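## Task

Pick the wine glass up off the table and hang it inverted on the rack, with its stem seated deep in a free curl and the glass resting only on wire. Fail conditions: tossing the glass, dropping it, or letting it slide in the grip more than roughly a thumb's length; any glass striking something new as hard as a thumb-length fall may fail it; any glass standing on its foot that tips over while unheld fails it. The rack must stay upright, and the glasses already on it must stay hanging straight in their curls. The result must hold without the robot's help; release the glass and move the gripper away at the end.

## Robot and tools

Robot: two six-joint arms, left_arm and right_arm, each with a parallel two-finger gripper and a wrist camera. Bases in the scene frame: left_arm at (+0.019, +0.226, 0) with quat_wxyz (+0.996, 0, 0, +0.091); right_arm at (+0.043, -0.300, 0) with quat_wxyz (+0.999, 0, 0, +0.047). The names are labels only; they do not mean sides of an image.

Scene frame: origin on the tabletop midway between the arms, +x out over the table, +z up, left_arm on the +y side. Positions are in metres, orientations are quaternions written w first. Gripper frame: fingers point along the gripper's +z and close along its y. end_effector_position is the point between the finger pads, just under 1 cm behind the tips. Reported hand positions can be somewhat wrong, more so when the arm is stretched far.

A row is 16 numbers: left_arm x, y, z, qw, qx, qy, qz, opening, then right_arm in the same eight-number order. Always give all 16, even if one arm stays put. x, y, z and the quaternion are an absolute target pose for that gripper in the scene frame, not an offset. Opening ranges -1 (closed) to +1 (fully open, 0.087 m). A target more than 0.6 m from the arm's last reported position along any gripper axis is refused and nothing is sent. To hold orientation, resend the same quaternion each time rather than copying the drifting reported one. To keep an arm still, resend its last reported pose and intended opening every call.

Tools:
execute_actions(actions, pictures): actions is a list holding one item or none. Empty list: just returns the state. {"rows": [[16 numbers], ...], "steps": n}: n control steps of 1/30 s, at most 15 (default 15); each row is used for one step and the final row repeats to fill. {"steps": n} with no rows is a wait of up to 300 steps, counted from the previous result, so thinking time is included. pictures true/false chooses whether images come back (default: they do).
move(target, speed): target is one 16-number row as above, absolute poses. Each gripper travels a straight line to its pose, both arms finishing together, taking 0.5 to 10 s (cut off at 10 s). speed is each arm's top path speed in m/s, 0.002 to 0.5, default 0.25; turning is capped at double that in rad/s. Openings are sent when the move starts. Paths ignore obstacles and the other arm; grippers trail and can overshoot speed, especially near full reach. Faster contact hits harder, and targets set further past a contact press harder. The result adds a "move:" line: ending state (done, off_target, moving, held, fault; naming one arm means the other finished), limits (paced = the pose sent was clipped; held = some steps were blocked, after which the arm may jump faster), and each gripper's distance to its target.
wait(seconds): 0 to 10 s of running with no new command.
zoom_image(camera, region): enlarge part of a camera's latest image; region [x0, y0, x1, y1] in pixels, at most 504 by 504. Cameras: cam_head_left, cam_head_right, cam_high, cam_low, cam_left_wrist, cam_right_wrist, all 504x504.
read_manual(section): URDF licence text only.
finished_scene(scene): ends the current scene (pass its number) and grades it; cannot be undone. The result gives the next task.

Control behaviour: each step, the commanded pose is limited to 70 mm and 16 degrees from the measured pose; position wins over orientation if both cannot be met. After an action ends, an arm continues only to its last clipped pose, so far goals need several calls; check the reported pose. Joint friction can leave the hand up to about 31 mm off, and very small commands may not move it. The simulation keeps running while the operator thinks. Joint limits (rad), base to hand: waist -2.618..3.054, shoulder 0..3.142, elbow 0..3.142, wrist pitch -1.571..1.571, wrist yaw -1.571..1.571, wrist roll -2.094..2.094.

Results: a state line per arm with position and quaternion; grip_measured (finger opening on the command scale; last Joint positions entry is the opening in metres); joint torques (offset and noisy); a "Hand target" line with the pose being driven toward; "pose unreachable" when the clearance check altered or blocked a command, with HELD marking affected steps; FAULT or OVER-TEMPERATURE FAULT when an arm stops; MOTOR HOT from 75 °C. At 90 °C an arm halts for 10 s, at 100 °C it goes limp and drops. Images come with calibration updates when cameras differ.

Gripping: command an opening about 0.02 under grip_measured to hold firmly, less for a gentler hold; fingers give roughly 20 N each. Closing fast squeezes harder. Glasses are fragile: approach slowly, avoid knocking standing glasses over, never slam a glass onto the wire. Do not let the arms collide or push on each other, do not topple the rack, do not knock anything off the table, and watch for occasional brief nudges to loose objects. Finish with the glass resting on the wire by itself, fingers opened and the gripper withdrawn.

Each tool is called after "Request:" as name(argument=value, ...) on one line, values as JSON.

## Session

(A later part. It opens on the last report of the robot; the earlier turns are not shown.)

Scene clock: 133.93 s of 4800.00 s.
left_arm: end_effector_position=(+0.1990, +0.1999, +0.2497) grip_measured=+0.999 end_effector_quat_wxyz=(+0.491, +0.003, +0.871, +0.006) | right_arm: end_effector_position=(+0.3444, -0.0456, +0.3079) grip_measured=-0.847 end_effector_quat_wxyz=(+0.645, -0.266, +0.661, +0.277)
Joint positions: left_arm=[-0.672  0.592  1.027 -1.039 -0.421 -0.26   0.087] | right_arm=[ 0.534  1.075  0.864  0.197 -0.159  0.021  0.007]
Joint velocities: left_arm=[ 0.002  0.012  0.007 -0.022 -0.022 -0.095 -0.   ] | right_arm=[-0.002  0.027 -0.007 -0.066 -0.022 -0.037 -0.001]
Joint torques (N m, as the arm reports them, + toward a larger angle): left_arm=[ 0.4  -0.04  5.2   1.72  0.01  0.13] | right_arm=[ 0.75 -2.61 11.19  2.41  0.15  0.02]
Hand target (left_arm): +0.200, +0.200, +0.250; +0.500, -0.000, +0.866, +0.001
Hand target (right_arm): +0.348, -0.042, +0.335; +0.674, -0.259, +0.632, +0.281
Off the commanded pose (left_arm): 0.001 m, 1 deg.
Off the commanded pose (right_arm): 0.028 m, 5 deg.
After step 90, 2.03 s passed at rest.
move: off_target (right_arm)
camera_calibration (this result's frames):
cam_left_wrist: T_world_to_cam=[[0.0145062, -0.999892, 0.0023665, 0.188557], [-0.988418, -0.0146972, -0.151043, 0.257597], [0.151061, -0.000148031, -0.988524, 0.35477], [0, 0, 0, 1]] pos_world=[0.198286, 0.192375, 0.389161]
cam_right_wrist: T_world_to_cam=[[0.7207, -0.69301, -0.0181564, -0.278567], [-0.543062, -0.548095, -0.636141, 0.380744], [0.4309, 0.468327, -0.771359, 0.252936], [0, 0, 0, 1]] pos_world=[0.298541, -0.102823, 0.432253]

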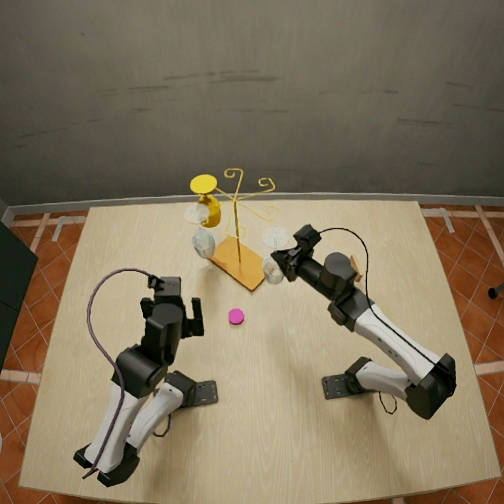

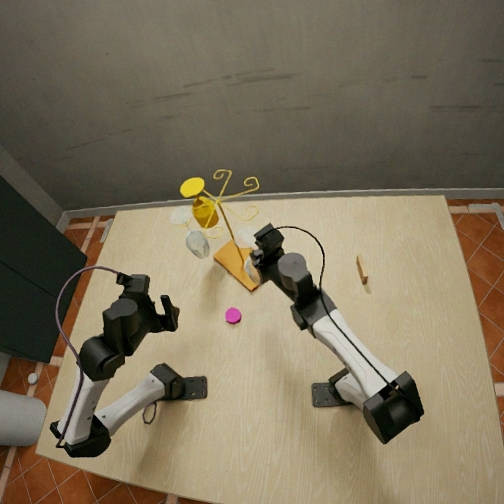

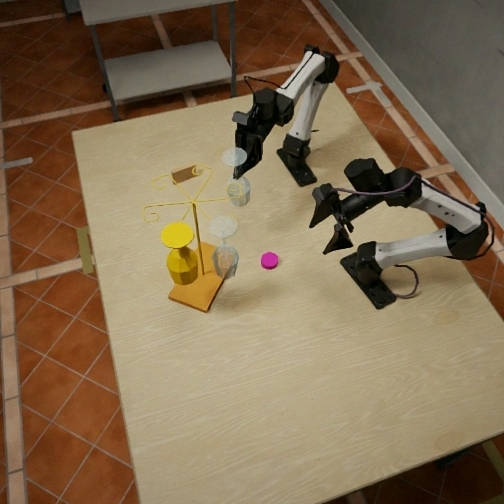

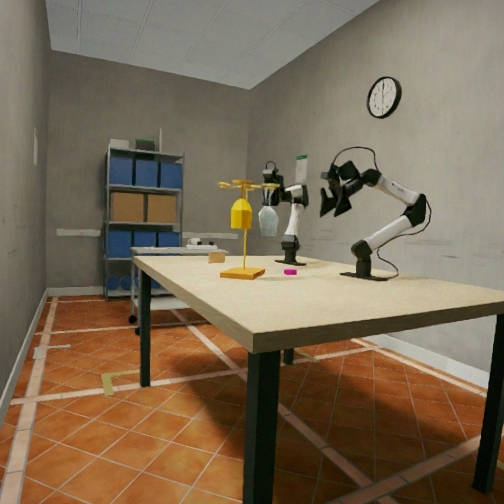

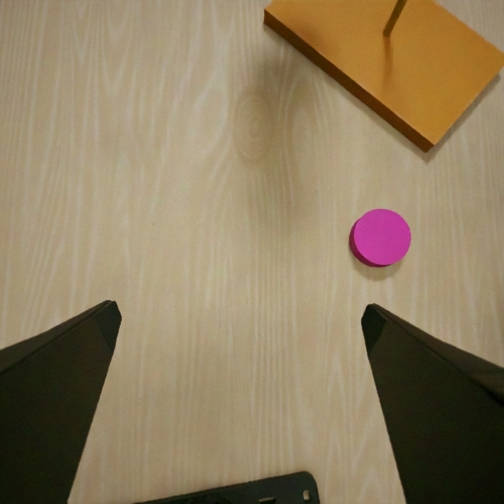

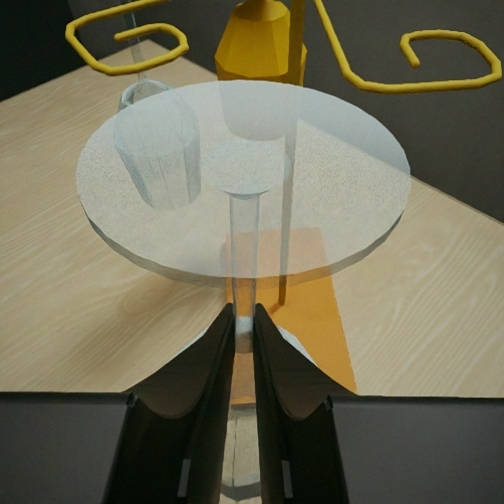

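Request:
move(target=[0.2,0.2,0.25,0.5,0,0.866,0,1,0.36,-0.03,0.352,0.675,-0.261,0.63,0.28,-0.9], speed=0.03)

Request:
move(target=[0.2,0.2,0.25,0.5,0,0.866,0,1,0.39,0.0,0.355,0.675,-0.261,0.63,0.28,-0.9], speed=0.03)

Request:
zoom_image(camera="cam_low", region=[210, 160, 310, 260])

Scene clock: 139.33 s of 4800.00 s.
left_arm: end_effector_position=(+0.1990, +0.1999, +0.2497) grip_measured=+0.999 end_effector_quat_wxyz=(+0.491, +0.003, +0.871, +0.006) | right_arm: end_effector_position=(+0.3561, -0.0347, +0.3289) grip_measured=-0.847 end_effector_quat_wxyz=(+0.652, -0.265, +0.654, +0.277)
Joint positions: left_arm=[-0.672  0.592  1.027 -1.039 -0.421 -0.26   0.087] | right_arm=[ 0.544  1.14   0.963  0.182 -0.149  0.017  0.007]
Joint velocities: left_arm=[ 0.012 -0.007  0.007 -0.066 -0.007  0.007  0.   ] | right_arm=[-0.007 -0.002  0.012 -0.022 -0.037  0.066 -0.   ]
Joint torques (N m, as the arm reports them, + toward a larger angle): left_arm=[ 0.4  -0.05  5.21  1.72  0.01  0.13] | right_arm=[ 0.74 -3.17 10.98  2.24  0.14  0.01]
Hand target (left_arm): +0.200, +0.200, +0.250; +0.500, -0.000, +0.866, +0.001
Hand target (right_arm): +0.358, -0.031, +0.352; +0.675, -0.260, +0.631, +0.280
Off the commanded pose (left_arm): 0.001 m, 1 deg.
Off the commanded pose (right_arm): 0.024 m, 4 deg.
After step 90, 0.50 s passed at rest.
move: off_target (right_arm)
camera_calibration (this result's frames):
cam_left_wrist: T_world_to_cam=[[0.0145062, -0.999892, 0.0023665, 0.188557], [-0.988418, -0.0146972, -0.151043, 0.257597], [0.151061, -0.000148031, -0.988524, 0.35477], [0, 0, 0, 1]] pos_world=[0.198286, 0.192375, 0.389161]
cam_right_wrist: T_world_to_cam=[[0.720448, -0.693426, -0.0106686, -0.281352], [-0.531649, -0.542357, -0.650537, 0.407277], [0.445313, 0.47435, -0.7594, 0.250097], [0, 0, 0, 1]] pos_world=[0.307856, -0.0928404, 0.451871]

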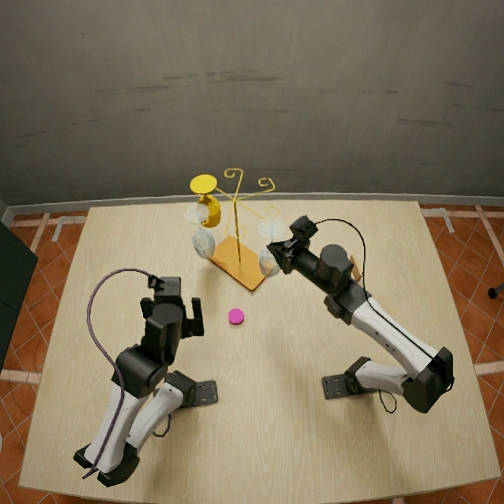

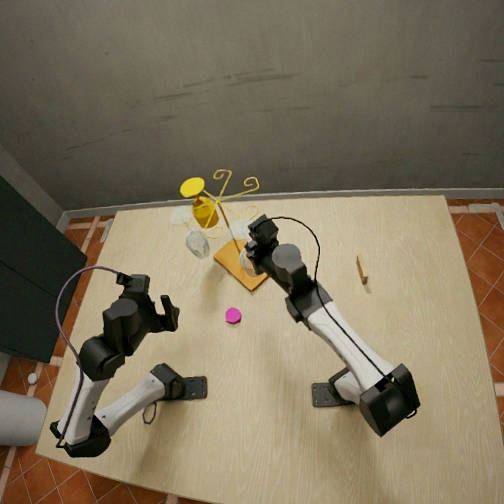

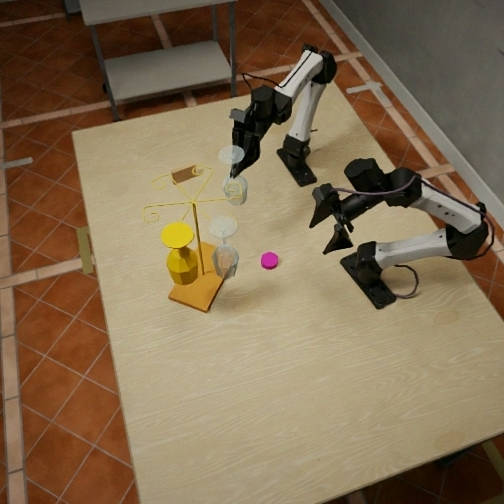

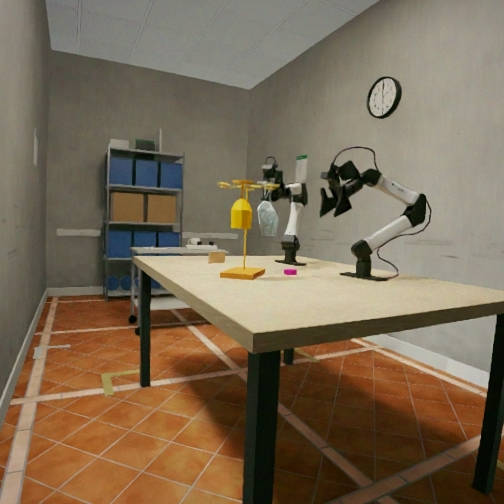

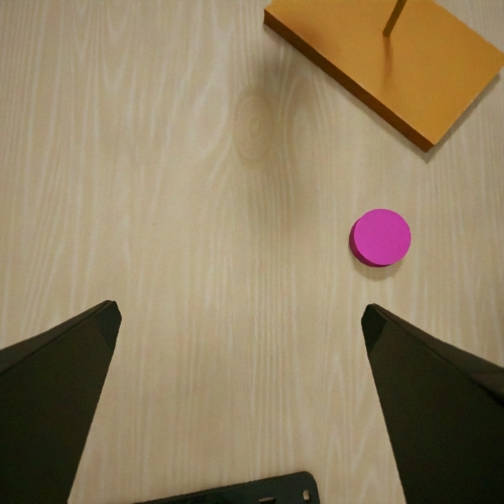

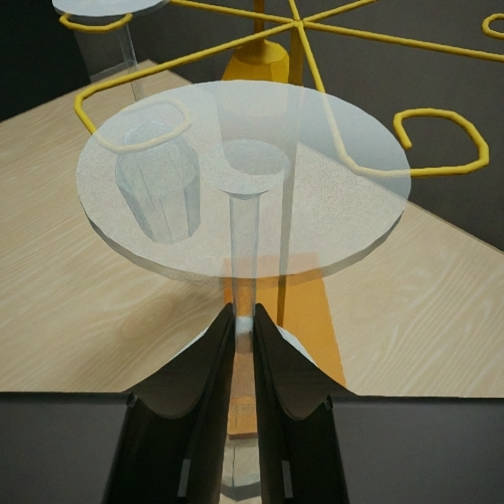

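Scene clock: 141.43 s of 4800.00 s.
left_arm: end_effector_position=(+0.1990, +0.1999, +0.2497) grip_measured=+0.999 end_effector_quat_wxyz=(+0.491, +0.003, +0.871, +0.006) | right_arm: end_effector_position=(+0.3854, -0.0058, +0.3273) grip_measured=-0.847 end_effector_quat_wxyz=(+0.646, -0.267, +0.660, +0.275)
Joint positions: left_arm=[-0.672  0.592  1.027 -1.039 -0.421 -0.26   0.087] | right_arm=[ 0.565  1.306  1.083  0.208 -0.128  0.016  0.007]
Joint velocities: left_arm=[-0.002 -0.002 -0.012 -0.007 -0.022 -0.081 -0.   ] | right_arm=[-0.017  0.002 -0.007 -0.037  0.066  0.037  0.001]
Joint torques (N m, as the arm reports them, + toward a larger angle): left_arm=[ 0.4  -0.04  5.21  1.72  0.01  0.13] | right_arm=[ 0.74 -4.54 11.19  2.42  0.19  0.01]
Hand target (left_arm): +0.200, +0.200, +0.250; +0.500, -0.000, +0.866, +0.001
Hand target (right_arm): +0.388, -0.002, +0.355; +0.675, -0.260, +0.631, +0.280
Off the commanded pose (left_arm): 0.001 m, 1 deg.
Off the commanded pose (right_arm): 0.029 m, 5 deg.
move: off_target (right_arm)
camera_calibration (this result's frames):
cam_left_wrist: T_world_to_cam=[[0.0145062, -0.999892, 0.0023665, 0.188557], [-0.988418, -0.0146972, -0.151043, 0.257597], [0.151061, -0.000148031, -0.988524, 0.35477], [0, 0, 0, 1]] pos_world=[0.198286, 0.192375, 0.389161]
cam_right_wrist: T_world_to_cam=[[0.720272, -0.693573, -0.012874, -0.281724], [-0.541421, -0.550467, -0.635491, 0.436307], [0.433673, 0.464697, -0.772001, 0.230659], [0, 0, 0, 1]] pos_world=[0.339113, -0.0624103, 0.451711]

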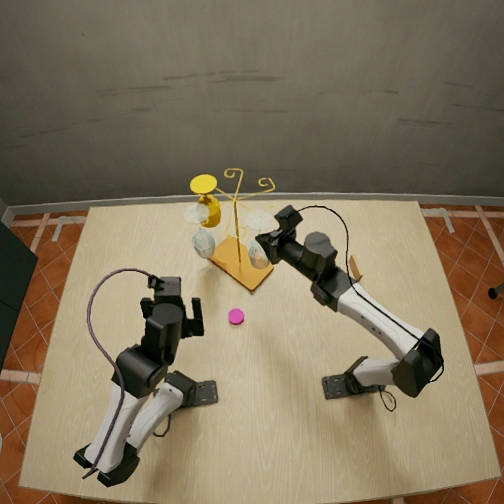

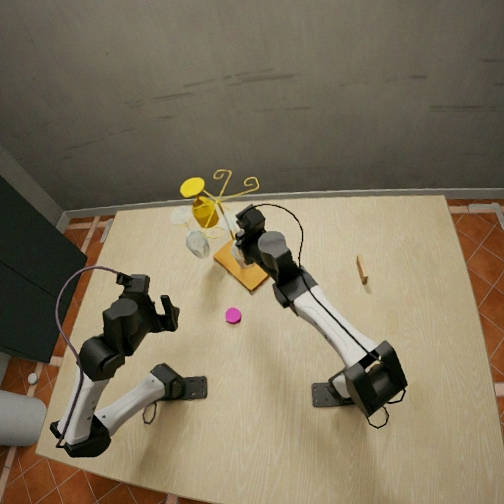

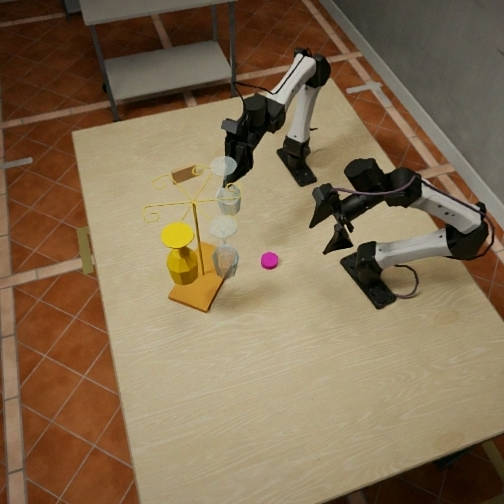

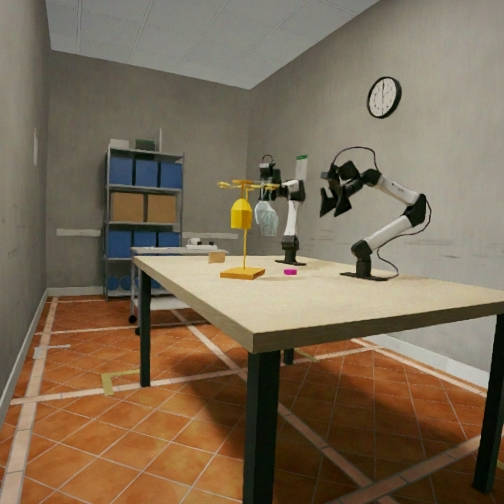

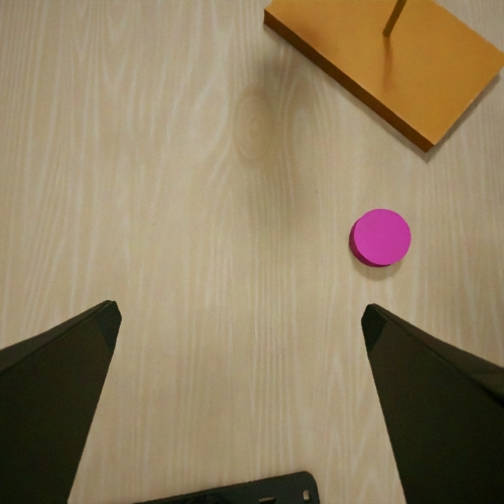

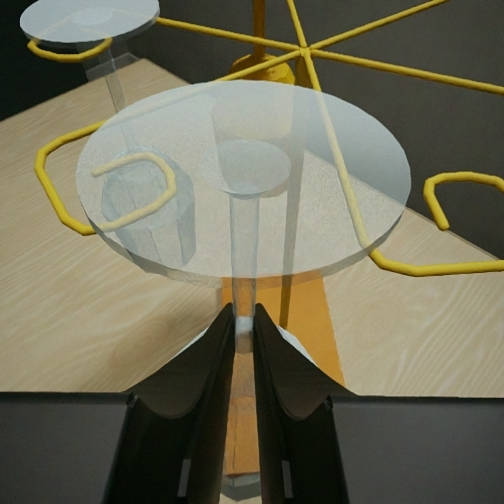

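Region (210, 160, 310, 260) of cam_low's 504x504 image, scaled by 5.040, with more detail than that image has.

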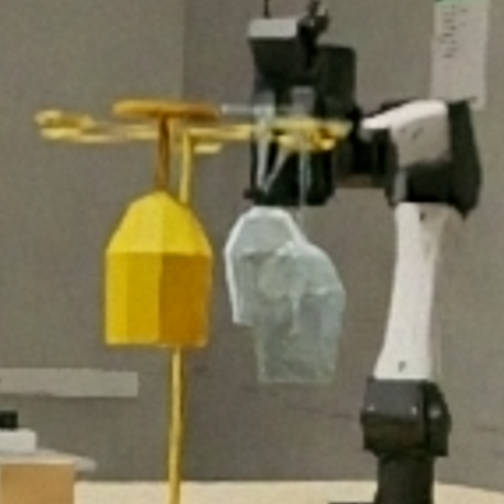

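Request:
move(target=[0.2,0.2,0.25,0.5,0,0.866,0,1,0.408,0.026,0.35,0.675,-0.261,0.63,0.28,-0.9], speed=0.02)

Request:
move(target=[0.2,0.2,0.25,0.5,0,0.866,0,1,0.407,0.051,0.35,0.675,-0.261,0.63,0.28,-0.9], speed=0.02)

Scene clock: 149.33 s of 4800.00 s.
left_arm: end_effector_position=(+0.1990, +0.1999, +0.2497) grip_measured=+0.999 end_effector_quat_wxyz=(+0.491, +0.003, +0.871, +0.006) | right_arm: end_effector_position=(+0.4033, +0.0197, +0.3220) grip_measured=-0.847 end_effector_quat_wxyz=(+0.646, -0.268, +0.660, +0.274)
Joint positions: left_arm=[-0.672  0.592  1.027 -1.039 -0.421 -0.26   0.087] | right_arm=[ 0.595  1.423  1.155  0.252 -0.098  0.014  0.007]
Joint velocities: left_arm=[-0.002 -0.007 -0.002 -0.066 -0.022 -0.081 -0.   ] | right_arm=[-0.007  0.022  0.007  0.022  0.007 -0.095 -0.001]
Joint torques (N m, as the arm reports them, + toward a larger angle): left_arm=[ 0.4  -0.05  5.21  1.72  0.01  0.13] | right_arm=[ 0.74 -5.62 11.05  2.43  0.17  0.09]
Hand target (left_arm): +0.200, +0.200, +0.250; +0.500, -0.000, +0.866, +0.001
Hand target (right_arm): +0.406, +0.024, +0.350; +0.675, -0.260, +0.631, +0.280
Off the commanded pose (left_arm): 0.001 m, 1 deg.
Off the commanded pose (right_arm): 0.029 m, 5 deg.
After step 90, 2.40 s passed at rest.
move: off_target (right_arm)
camera_calibration (this result's frames):
cam_left_wrist: T_world_to_cam=[[0.0145062, -0.999892, 0.0023665, 0.188557], [-0.988418, -0.0146972, -0.151043, 0.257597], [0.151061, -0.000148031, -0.988524, 0.35477], [0, 0, 0, 1]] pos_world=[0.198286, 0.192375, 0.389161]
cam_right_wrist: T_world_to_cam=[[0.720568, -0.693303, -0.0106605, -0.277807], [-0.54072, -0.552227, -0.63456, 0.456169], [0.434056, 0.463008, -0.7728, 0.207101], [0, 0, 0, 1]] pos_world=[0.356945, -0.0365851, 0.446552]

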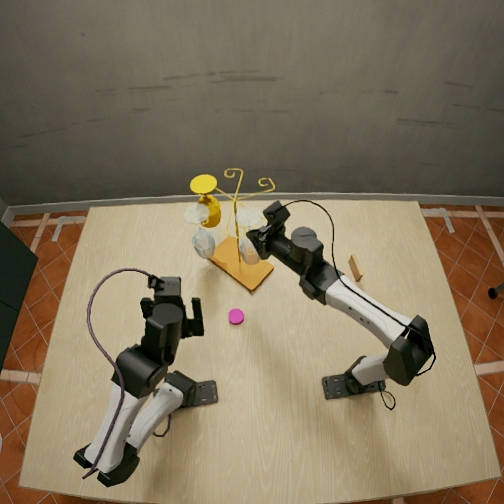

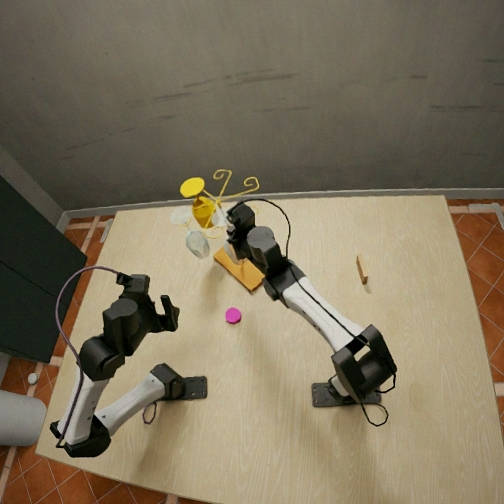

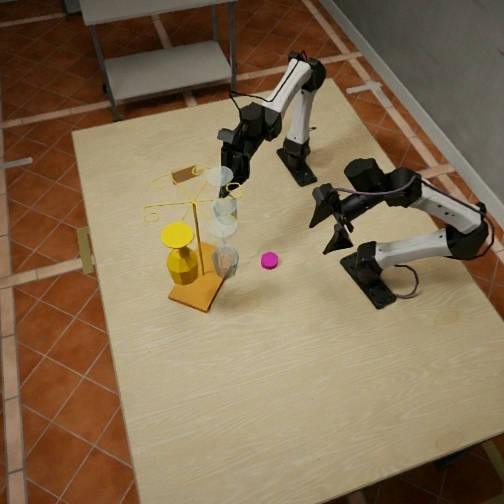

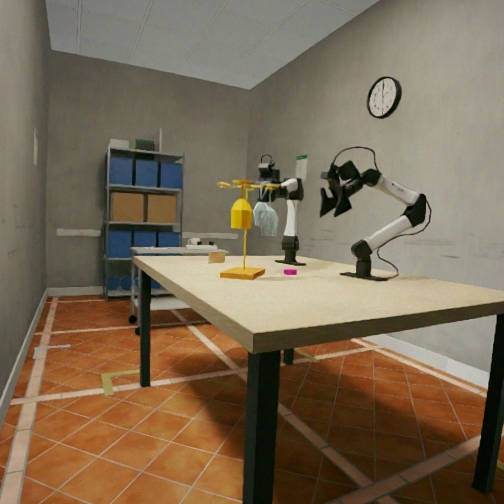

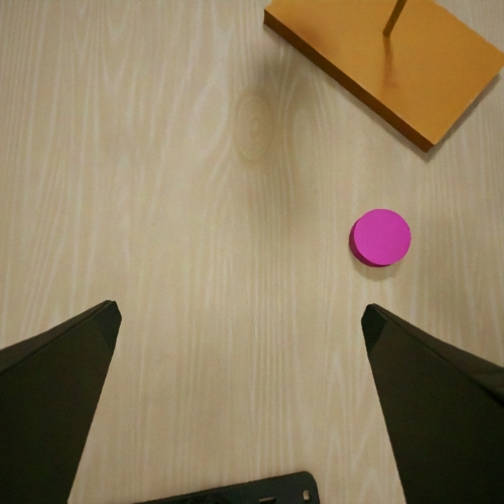

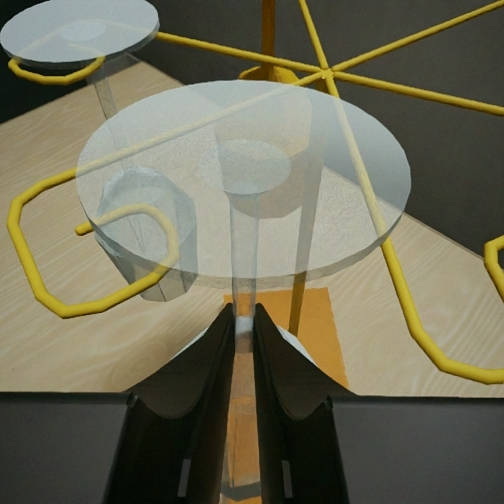

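Scene clock: 151.73 s of 4800.00 s.
left_arm: end_effector_position=(+0.1990, +0.1999, +0.2497) grip_measured=+0.999 end_effector_quat_wxyz=(+0.491, +0.003, +0.871, +0.006) | right_arm: end_effector_position=(+0.4021, +0.0434, +0.3184) grip_measured=-0.847 end_effector_quat_wxyz=(+0.643, -0.272, +0.663, +0.272)
Joint positions: left_arm=[-0.672  0.592  1.027 -1.039 -0.421 -0.26   0.087] | right_arm=[ 0.654  1.481  1.202  0.252 -0.039  0.01   0.007]
Joint velocities: left_arm=[ 0.007 -0.012  0.002  0.11   0.022 -0.007 -0.   ] | right_arm=[-0.002 -0.017  0.002 -0.022  0.037  0.022  0.   ]
Joint torques (N m, as the arm reports them, + toward a larger angle): left_arm=[ 0.4  -0.04  5.21  1.72  0.01  0.13] | right_arm=[ 0.61 -6.13 11.52  2.49  0.18  0.03]
Hand target (left_arm): +0.200, +0.200, +0.250; +0.500, -0.000, +0.866, +0.001
Hand target (right_arm): +0.404, +0.048, +0.350; +0.675, -0.260, +0.631, +0.280
Off the commanded pose (left_arm): 0.001 m, 1 deg.
Off the commanded pose (right_arm): 0.033 m, 6 deg.
move: off_target (right_arm)
camera_calibration (this result's frames):
cam_left_wrist: T_world_to_cam=[[0.0145062, -0.999892, 0.0023665, 0.188557], [-0.988418, -0.0146972, -0.151043, 0.257597], [0.151061, -0.000148031, -0.988524, 0.35477], [0, 0, 0, 1]] pos_world=[0.198286, 0.192375, 0.389161]
cam_right_wrist: T_world_to_cam=[[0.721131, -0.692771, -0.00613204, -0.262229], [-0.542907, -0.559589, -0.626188, 0.464831], [0.430374, 0.454893, -0.779648, 0.197865], [0, 0, 0, 1]] pos_world=[0.356305, -0.0115579, 0.443729]

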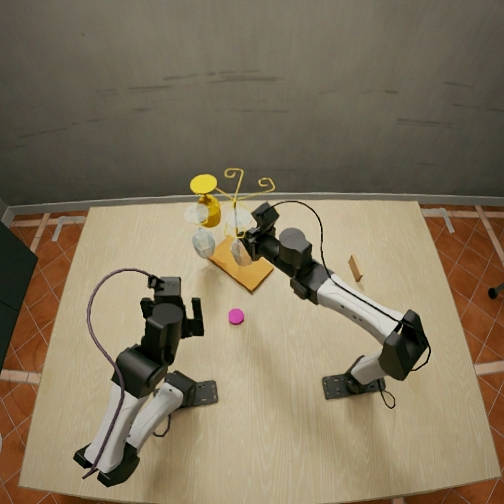

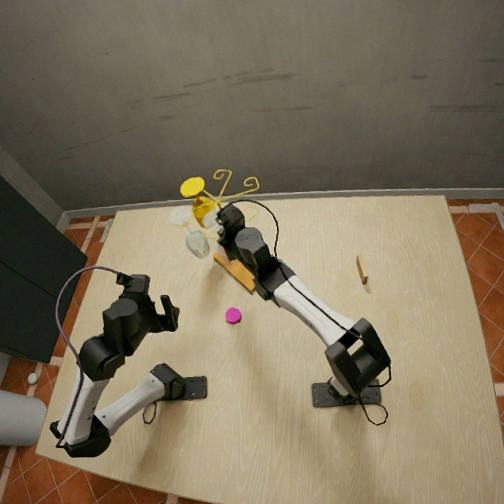

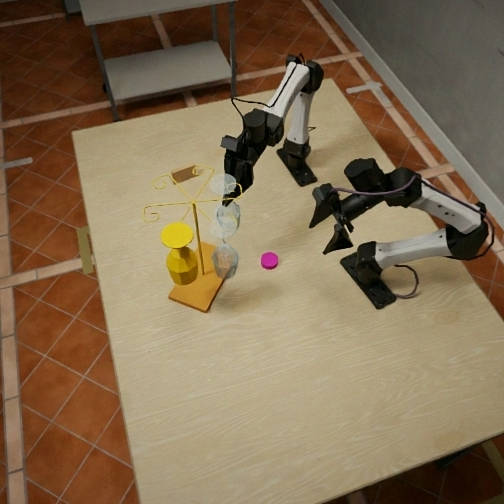

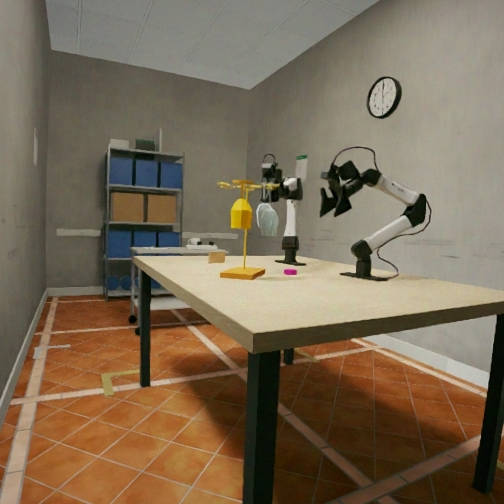

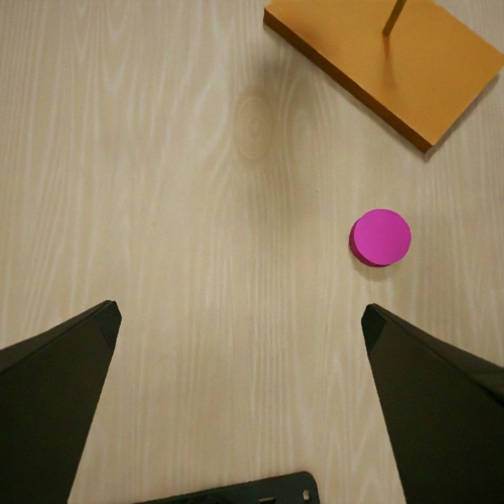

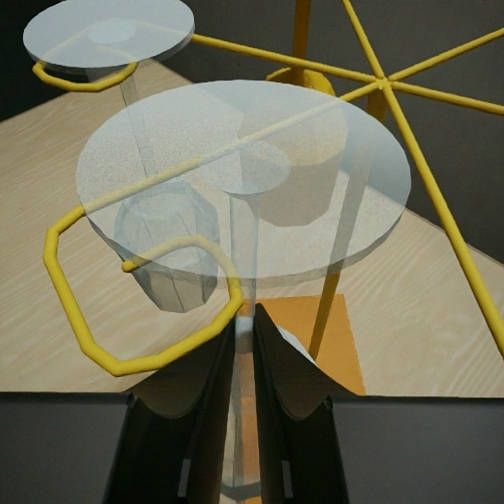

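Request:
move(target=[0.2,0.2,0.25,0.5,0,0.866,0,1,0.392,0.061,0.351,0.675,-0.261,0.63,0.28,-0.9], speed=0.015)

Scene clock: 157.33 s of 4800.00 s.
left_arm: end_effector_position=(+0.1990, +0.1999, +0.2497) grip_measured=+0.999 end_effector_quat_wxyz=(+0.491, +0.003, +0.871, +0.006) | right_arm: end_effector_position=(+0.3937, +0.0512, +0.3155) grip_measured=-0.847 end_effector_quat_wxyz=(+0.643, -0.267, +0.669, +0.261)
Joint positions: left_arm=[-0.672  0.592  1.027 -1.039 -0.421 -0.26   0.087] | right_arm=[0.703 1.481 1.202 0.241 0.033 0.007 0.007]
Joint velocities: left_arm=[-0.022 -0.002 -0.002  0.066 -0.007  0.037 -0.001] | right_arm=[-0.002 -0.012  0.002 -0.051 -0.007  0.037 -0.001]
Joint torques (N m, as the arm reports them, + toward a larger angle): left_arm=[ 0.39 -0.05  5.21  1.72  0.01  0.13] | right_arm=[ 1.42 -7.23 10.58  2.54 -0.01  0.02]
Hand target (left_arm): +0.200, +0.200, +0.250; +0.500, -0.000, +0.866, +0.001
Hand target (right_arm): +0.390, +0.058, +0.351; +0.675, -0.260, +0.631, +0.280
Off the commanded pose (left_arm): 0.001 m, 1 deg.
Off the commanded pose (right_arm): 0.037 m, 6 deg.
move: off_target (right_arm)
camera_calibration (this result's frames):
cam_left_wrist: T_world_to_cam=[[0.0145062, -0.999892, 0.0023665, 0.188557], [-0.988418, -0.0146972, -0.151043, 0.257597], [0.151061, -0.000148031, -0.988524, 0.35477], [0, 0, 0, 1]] pos_world=[0.198286, 0.192375, 0.389161]
cam_right_wrist: T_world_to_cam=[[0.704907, -0.709299, -0.000599881, -0.245306], [-0.558364, -0.554385, -0.617161, 0.465839], [0.437419, 0.435376, -0.786837, 0.196203], [0, 0, 0, 1]] pos_world=[0.347202, -0.00116343, 0.44173]

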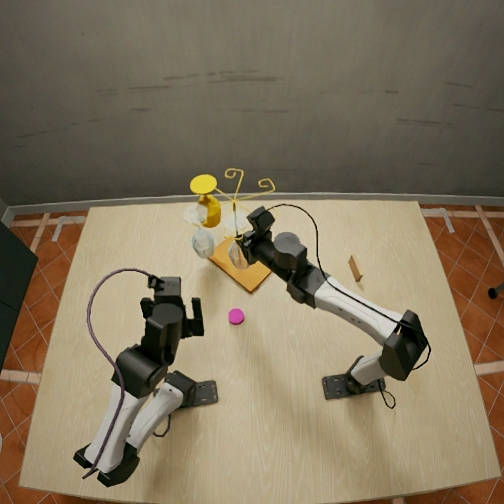

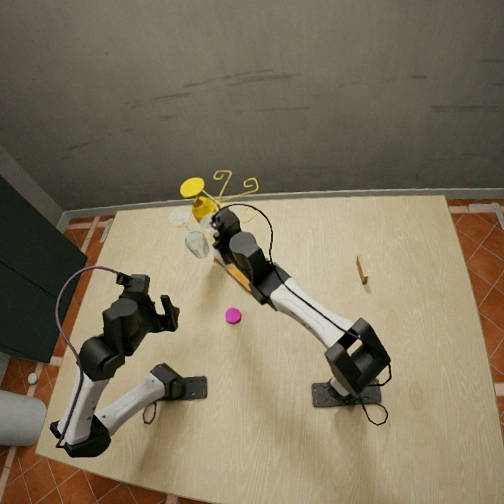

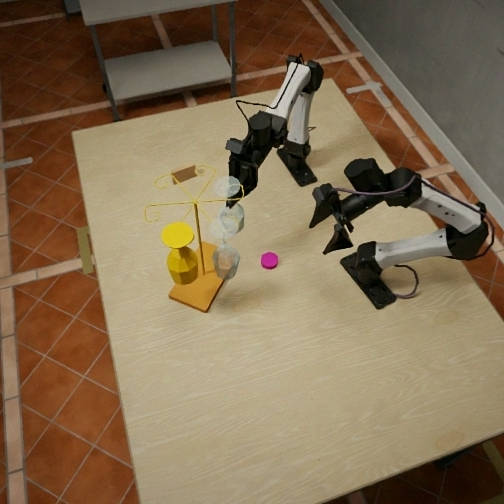

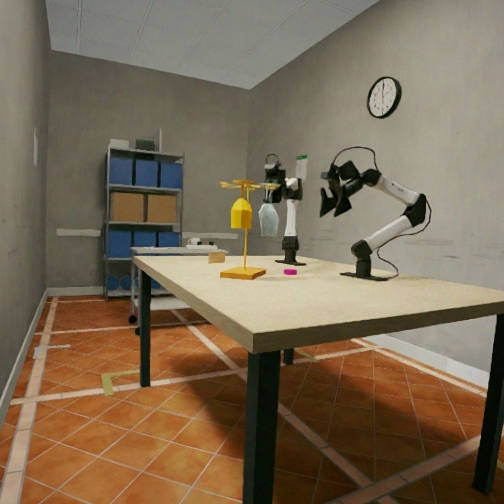

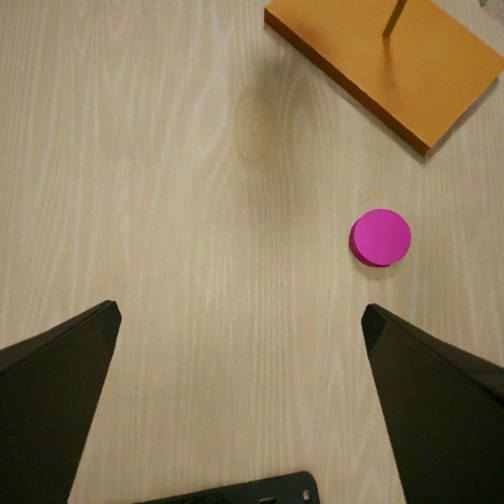

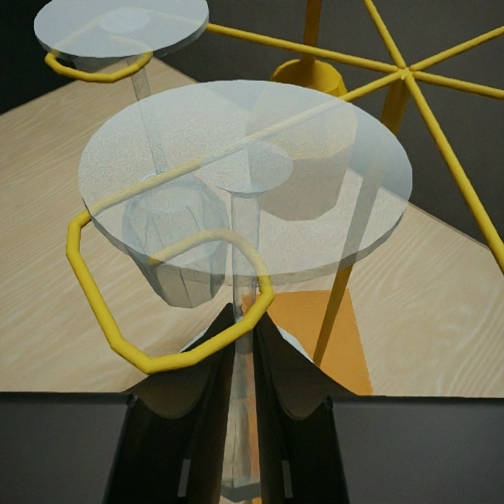

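Request:
move(target=[0.2,0.2,0.25,0.5,0,0.866,0,1,0.412,0.062,0.343,0.728,-0.236,0.569,0.302,-0.9], speed=0.015)

Request:
zoom_image(camera="cam_low", region=[220, 165, 300, 245])

Scene clock: 170.40 s of 4800.00 s.
left_arm: end_effector_position=(+0.1990, +0.1999, +0.2497) grip_measured=+0.999 end_effector_quat_wxyz=(+0.491, +0.003, +0.871, +0.006) | right_arm: end_effector_position=(+0.4106, +0.0630, +0.3425) grip_measured=-0.847 end_effector_quat_wxyz=(+0.719, -0.237, +0.583, +0.296)
Joint positions: left_arm=[-0.672  0.592  1.027 -1.039 -0.421 -0.26   0.087] | right_arm=[0.687 1.554 1.129 0.636 0.006 0.003 0.007]
Joint velocities: left_arm=[ 0.012 -0.007 -0.002  0.037 -0.037 -0.022 -0.001] | right_arm=[-0.007  0.022 -0.007  0.051 -0.037 -0.022 -0.001]
Joint torques (N m, as the arm reports them, + toward a larger angle): left_arm=[ 0.41 -0.04  5.2   1.72  0.01  0.13] | right_arm=[-0.72 -6.61  5.59  2.27 -0.07  0.07]
Hand target (left_arm): +0.200, +0.200, +0.250; +0.500, -0.000, +0.866, +0.001
Hand target (right_arm): +0.411, +0.061, +0.343; +0.728, -0.235, +0.570, +0.300
Off the commanded pose (left_arm): 0.001 m, 1 deg.
Off the commanded pose (right_arm): 0.002 m, 2 deg.
After step 90, 0.23 s passed at rest.
move: done
camera_calibration (this result's frames):
cam_left_wrist: T_world_to_cam=[[0.0145062, -0.999892, 0.0023665, 0.188557], [-0.988418, -0.0146972, -0.151043, 0.257597], [0.151061, -0.000148031, -0.988524, 0.35477], [0, 0, 0, 1]] pos_world=[0.198286, 0.192375, 0.389161]
cam_right_wrist: T_world_to_cam=[[0.711951, -0.702214, 0.00461224, -0.253958], [-0.426289, -0.437401, -0.791807, 0.496633], [0.558035, 0.561762, -0.610754, 0.087168], [0, 0, 0, 1]] pos_world=[0.343872, -0.0100726, 0.447647]

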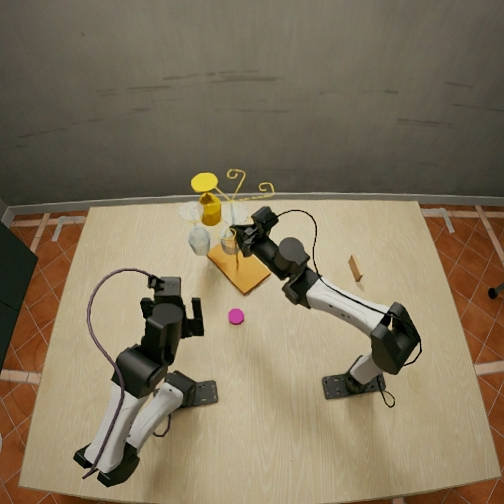

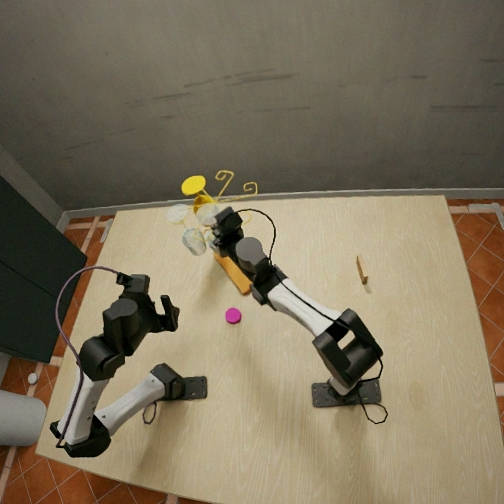

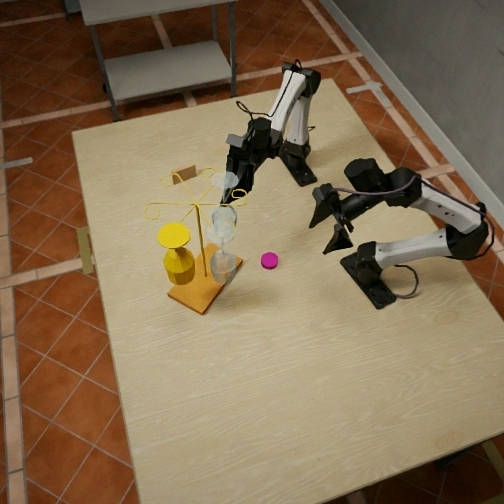

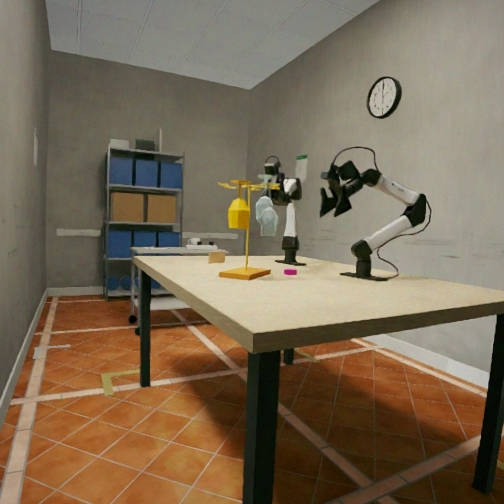

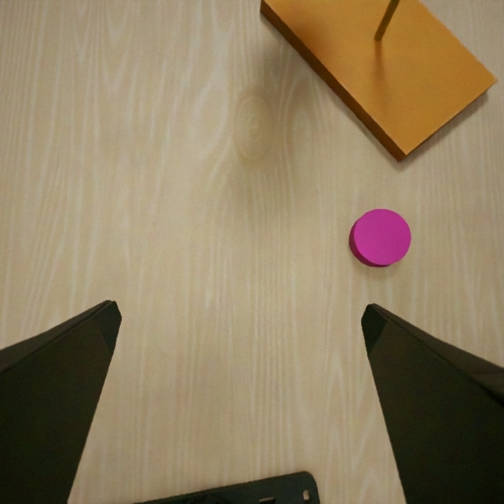

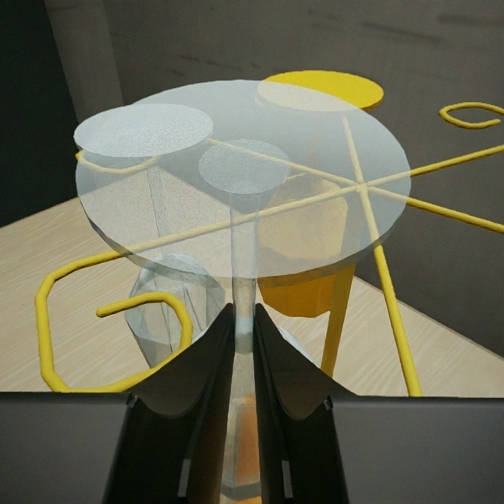

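Region (220, 165, 300, 245) of cam_low's 504x504 image, scaled by 6.300, with more detail than that image has.

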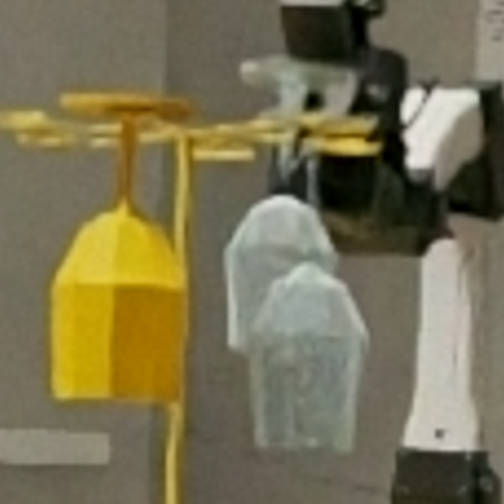

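Request:
move(target=[0.2,0.2,0.25,0.5,0,0.866,0,1,0.414,0.064,0.316,0.728,-0.236,0.569,0.302,-0.9], speed=0.015)

Scene clock: 174.57 s of 4800.00 s.
left_arm: end_effector_position=(+0.1990, +0.1999, +0.2497) grip_measured=+0.999 end_effector_quat_wxyz=(+0.491, +0.003, +0.871, +0.006) | right_arm: end_effector_position=(+0.4128, +0.0669, +0.3098) grip_measured=-0.847 end_effector_quat_wxyz=(+0.715, -0.241, +0.586, +0.296)
Joint positions: left_arm=[-0.672  0.592  1.027 -1.039 -0.421 -0.26   0.087] | right_arm=[ 0.687  1.598  1.053  0.744 -0.001  0.003  0.007]
Joint velocities: left_arm=[-0.002  0.007  0.007 -0.037 -0.037 -0.007 -0.   ] | right_arm=[ 0.012  0.022 -0.017 -0.007 -0.037  0.022 -0.   ]
Joint torques (N m, as the arm reports them, + toward a larger angle): left_arm=[ 0.4  -0.04  5.19  1.72  0.01  0.13] | right_arm=[-0.91 -7.04  6.38  2.35 -0.09  0.07]
Hand target (left_arm): +0.200, +0.200, +0.250; +0.500, -0.000, +0.866, +0.001
Hand target (right_arm): +0.414, +0.064, +0.316; +0.727, -0.236, +0.570, +0.301
Off the commanded pose (left_arm): 0.001 m, 1 deg.
Off the commanded pose (right_arm): 0.007 m, 3 deg.
move: off_target (right_arm)
camera_calibration (this result's frames):
cam_left_wrist: T_world_to_cam=[[0.0145062, -0.999892, 0.0023665, 0.188557], [-0.988418, -0.0146972, -0.151043, 0.257597], [0.151061, -0.000148031, -0.988524, 0.35477], [0, 0, 0, 1]] pos_world=[0.198286, 0.192375, 0.389161]
cam_right_wrist: T_world_to_cam=[[0.716697, -0.697361, 0.00583253, -0.255312], [-0.429368, -0.447833, -0.784276, 0.47306], [0.549535, 0.559584, -0.620384, 0.0703303], [0, 0, 0, 1]] pos_world=[0.347449, -0.0055482, 0.416131]

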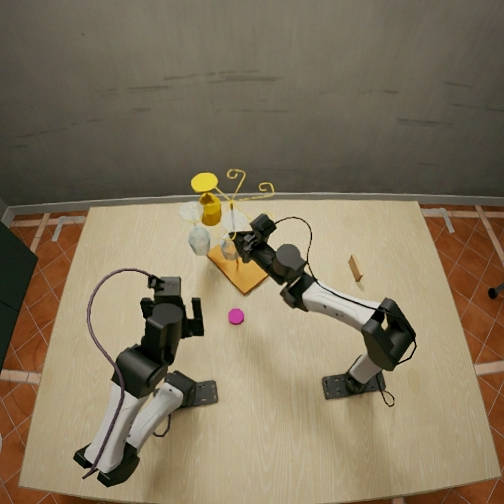

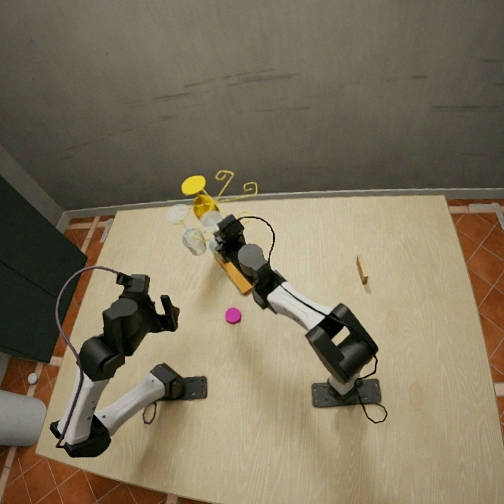

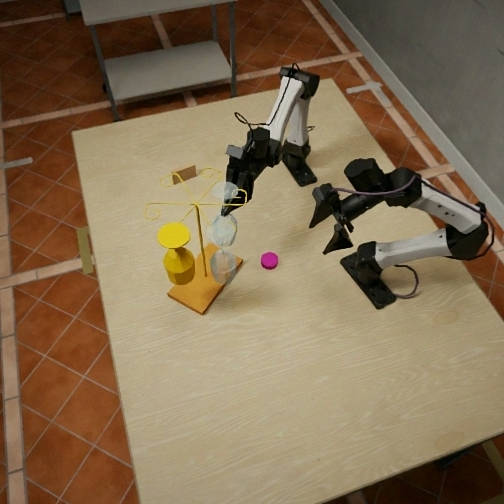

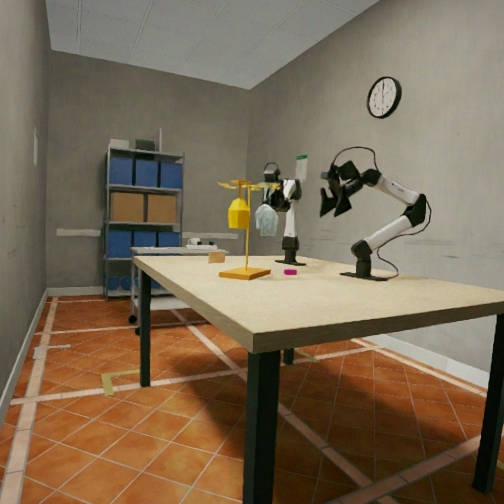

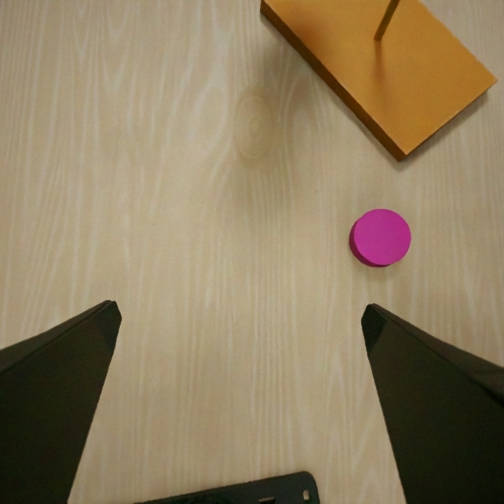

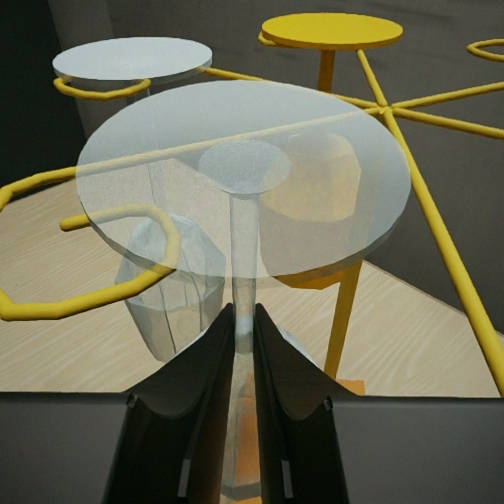

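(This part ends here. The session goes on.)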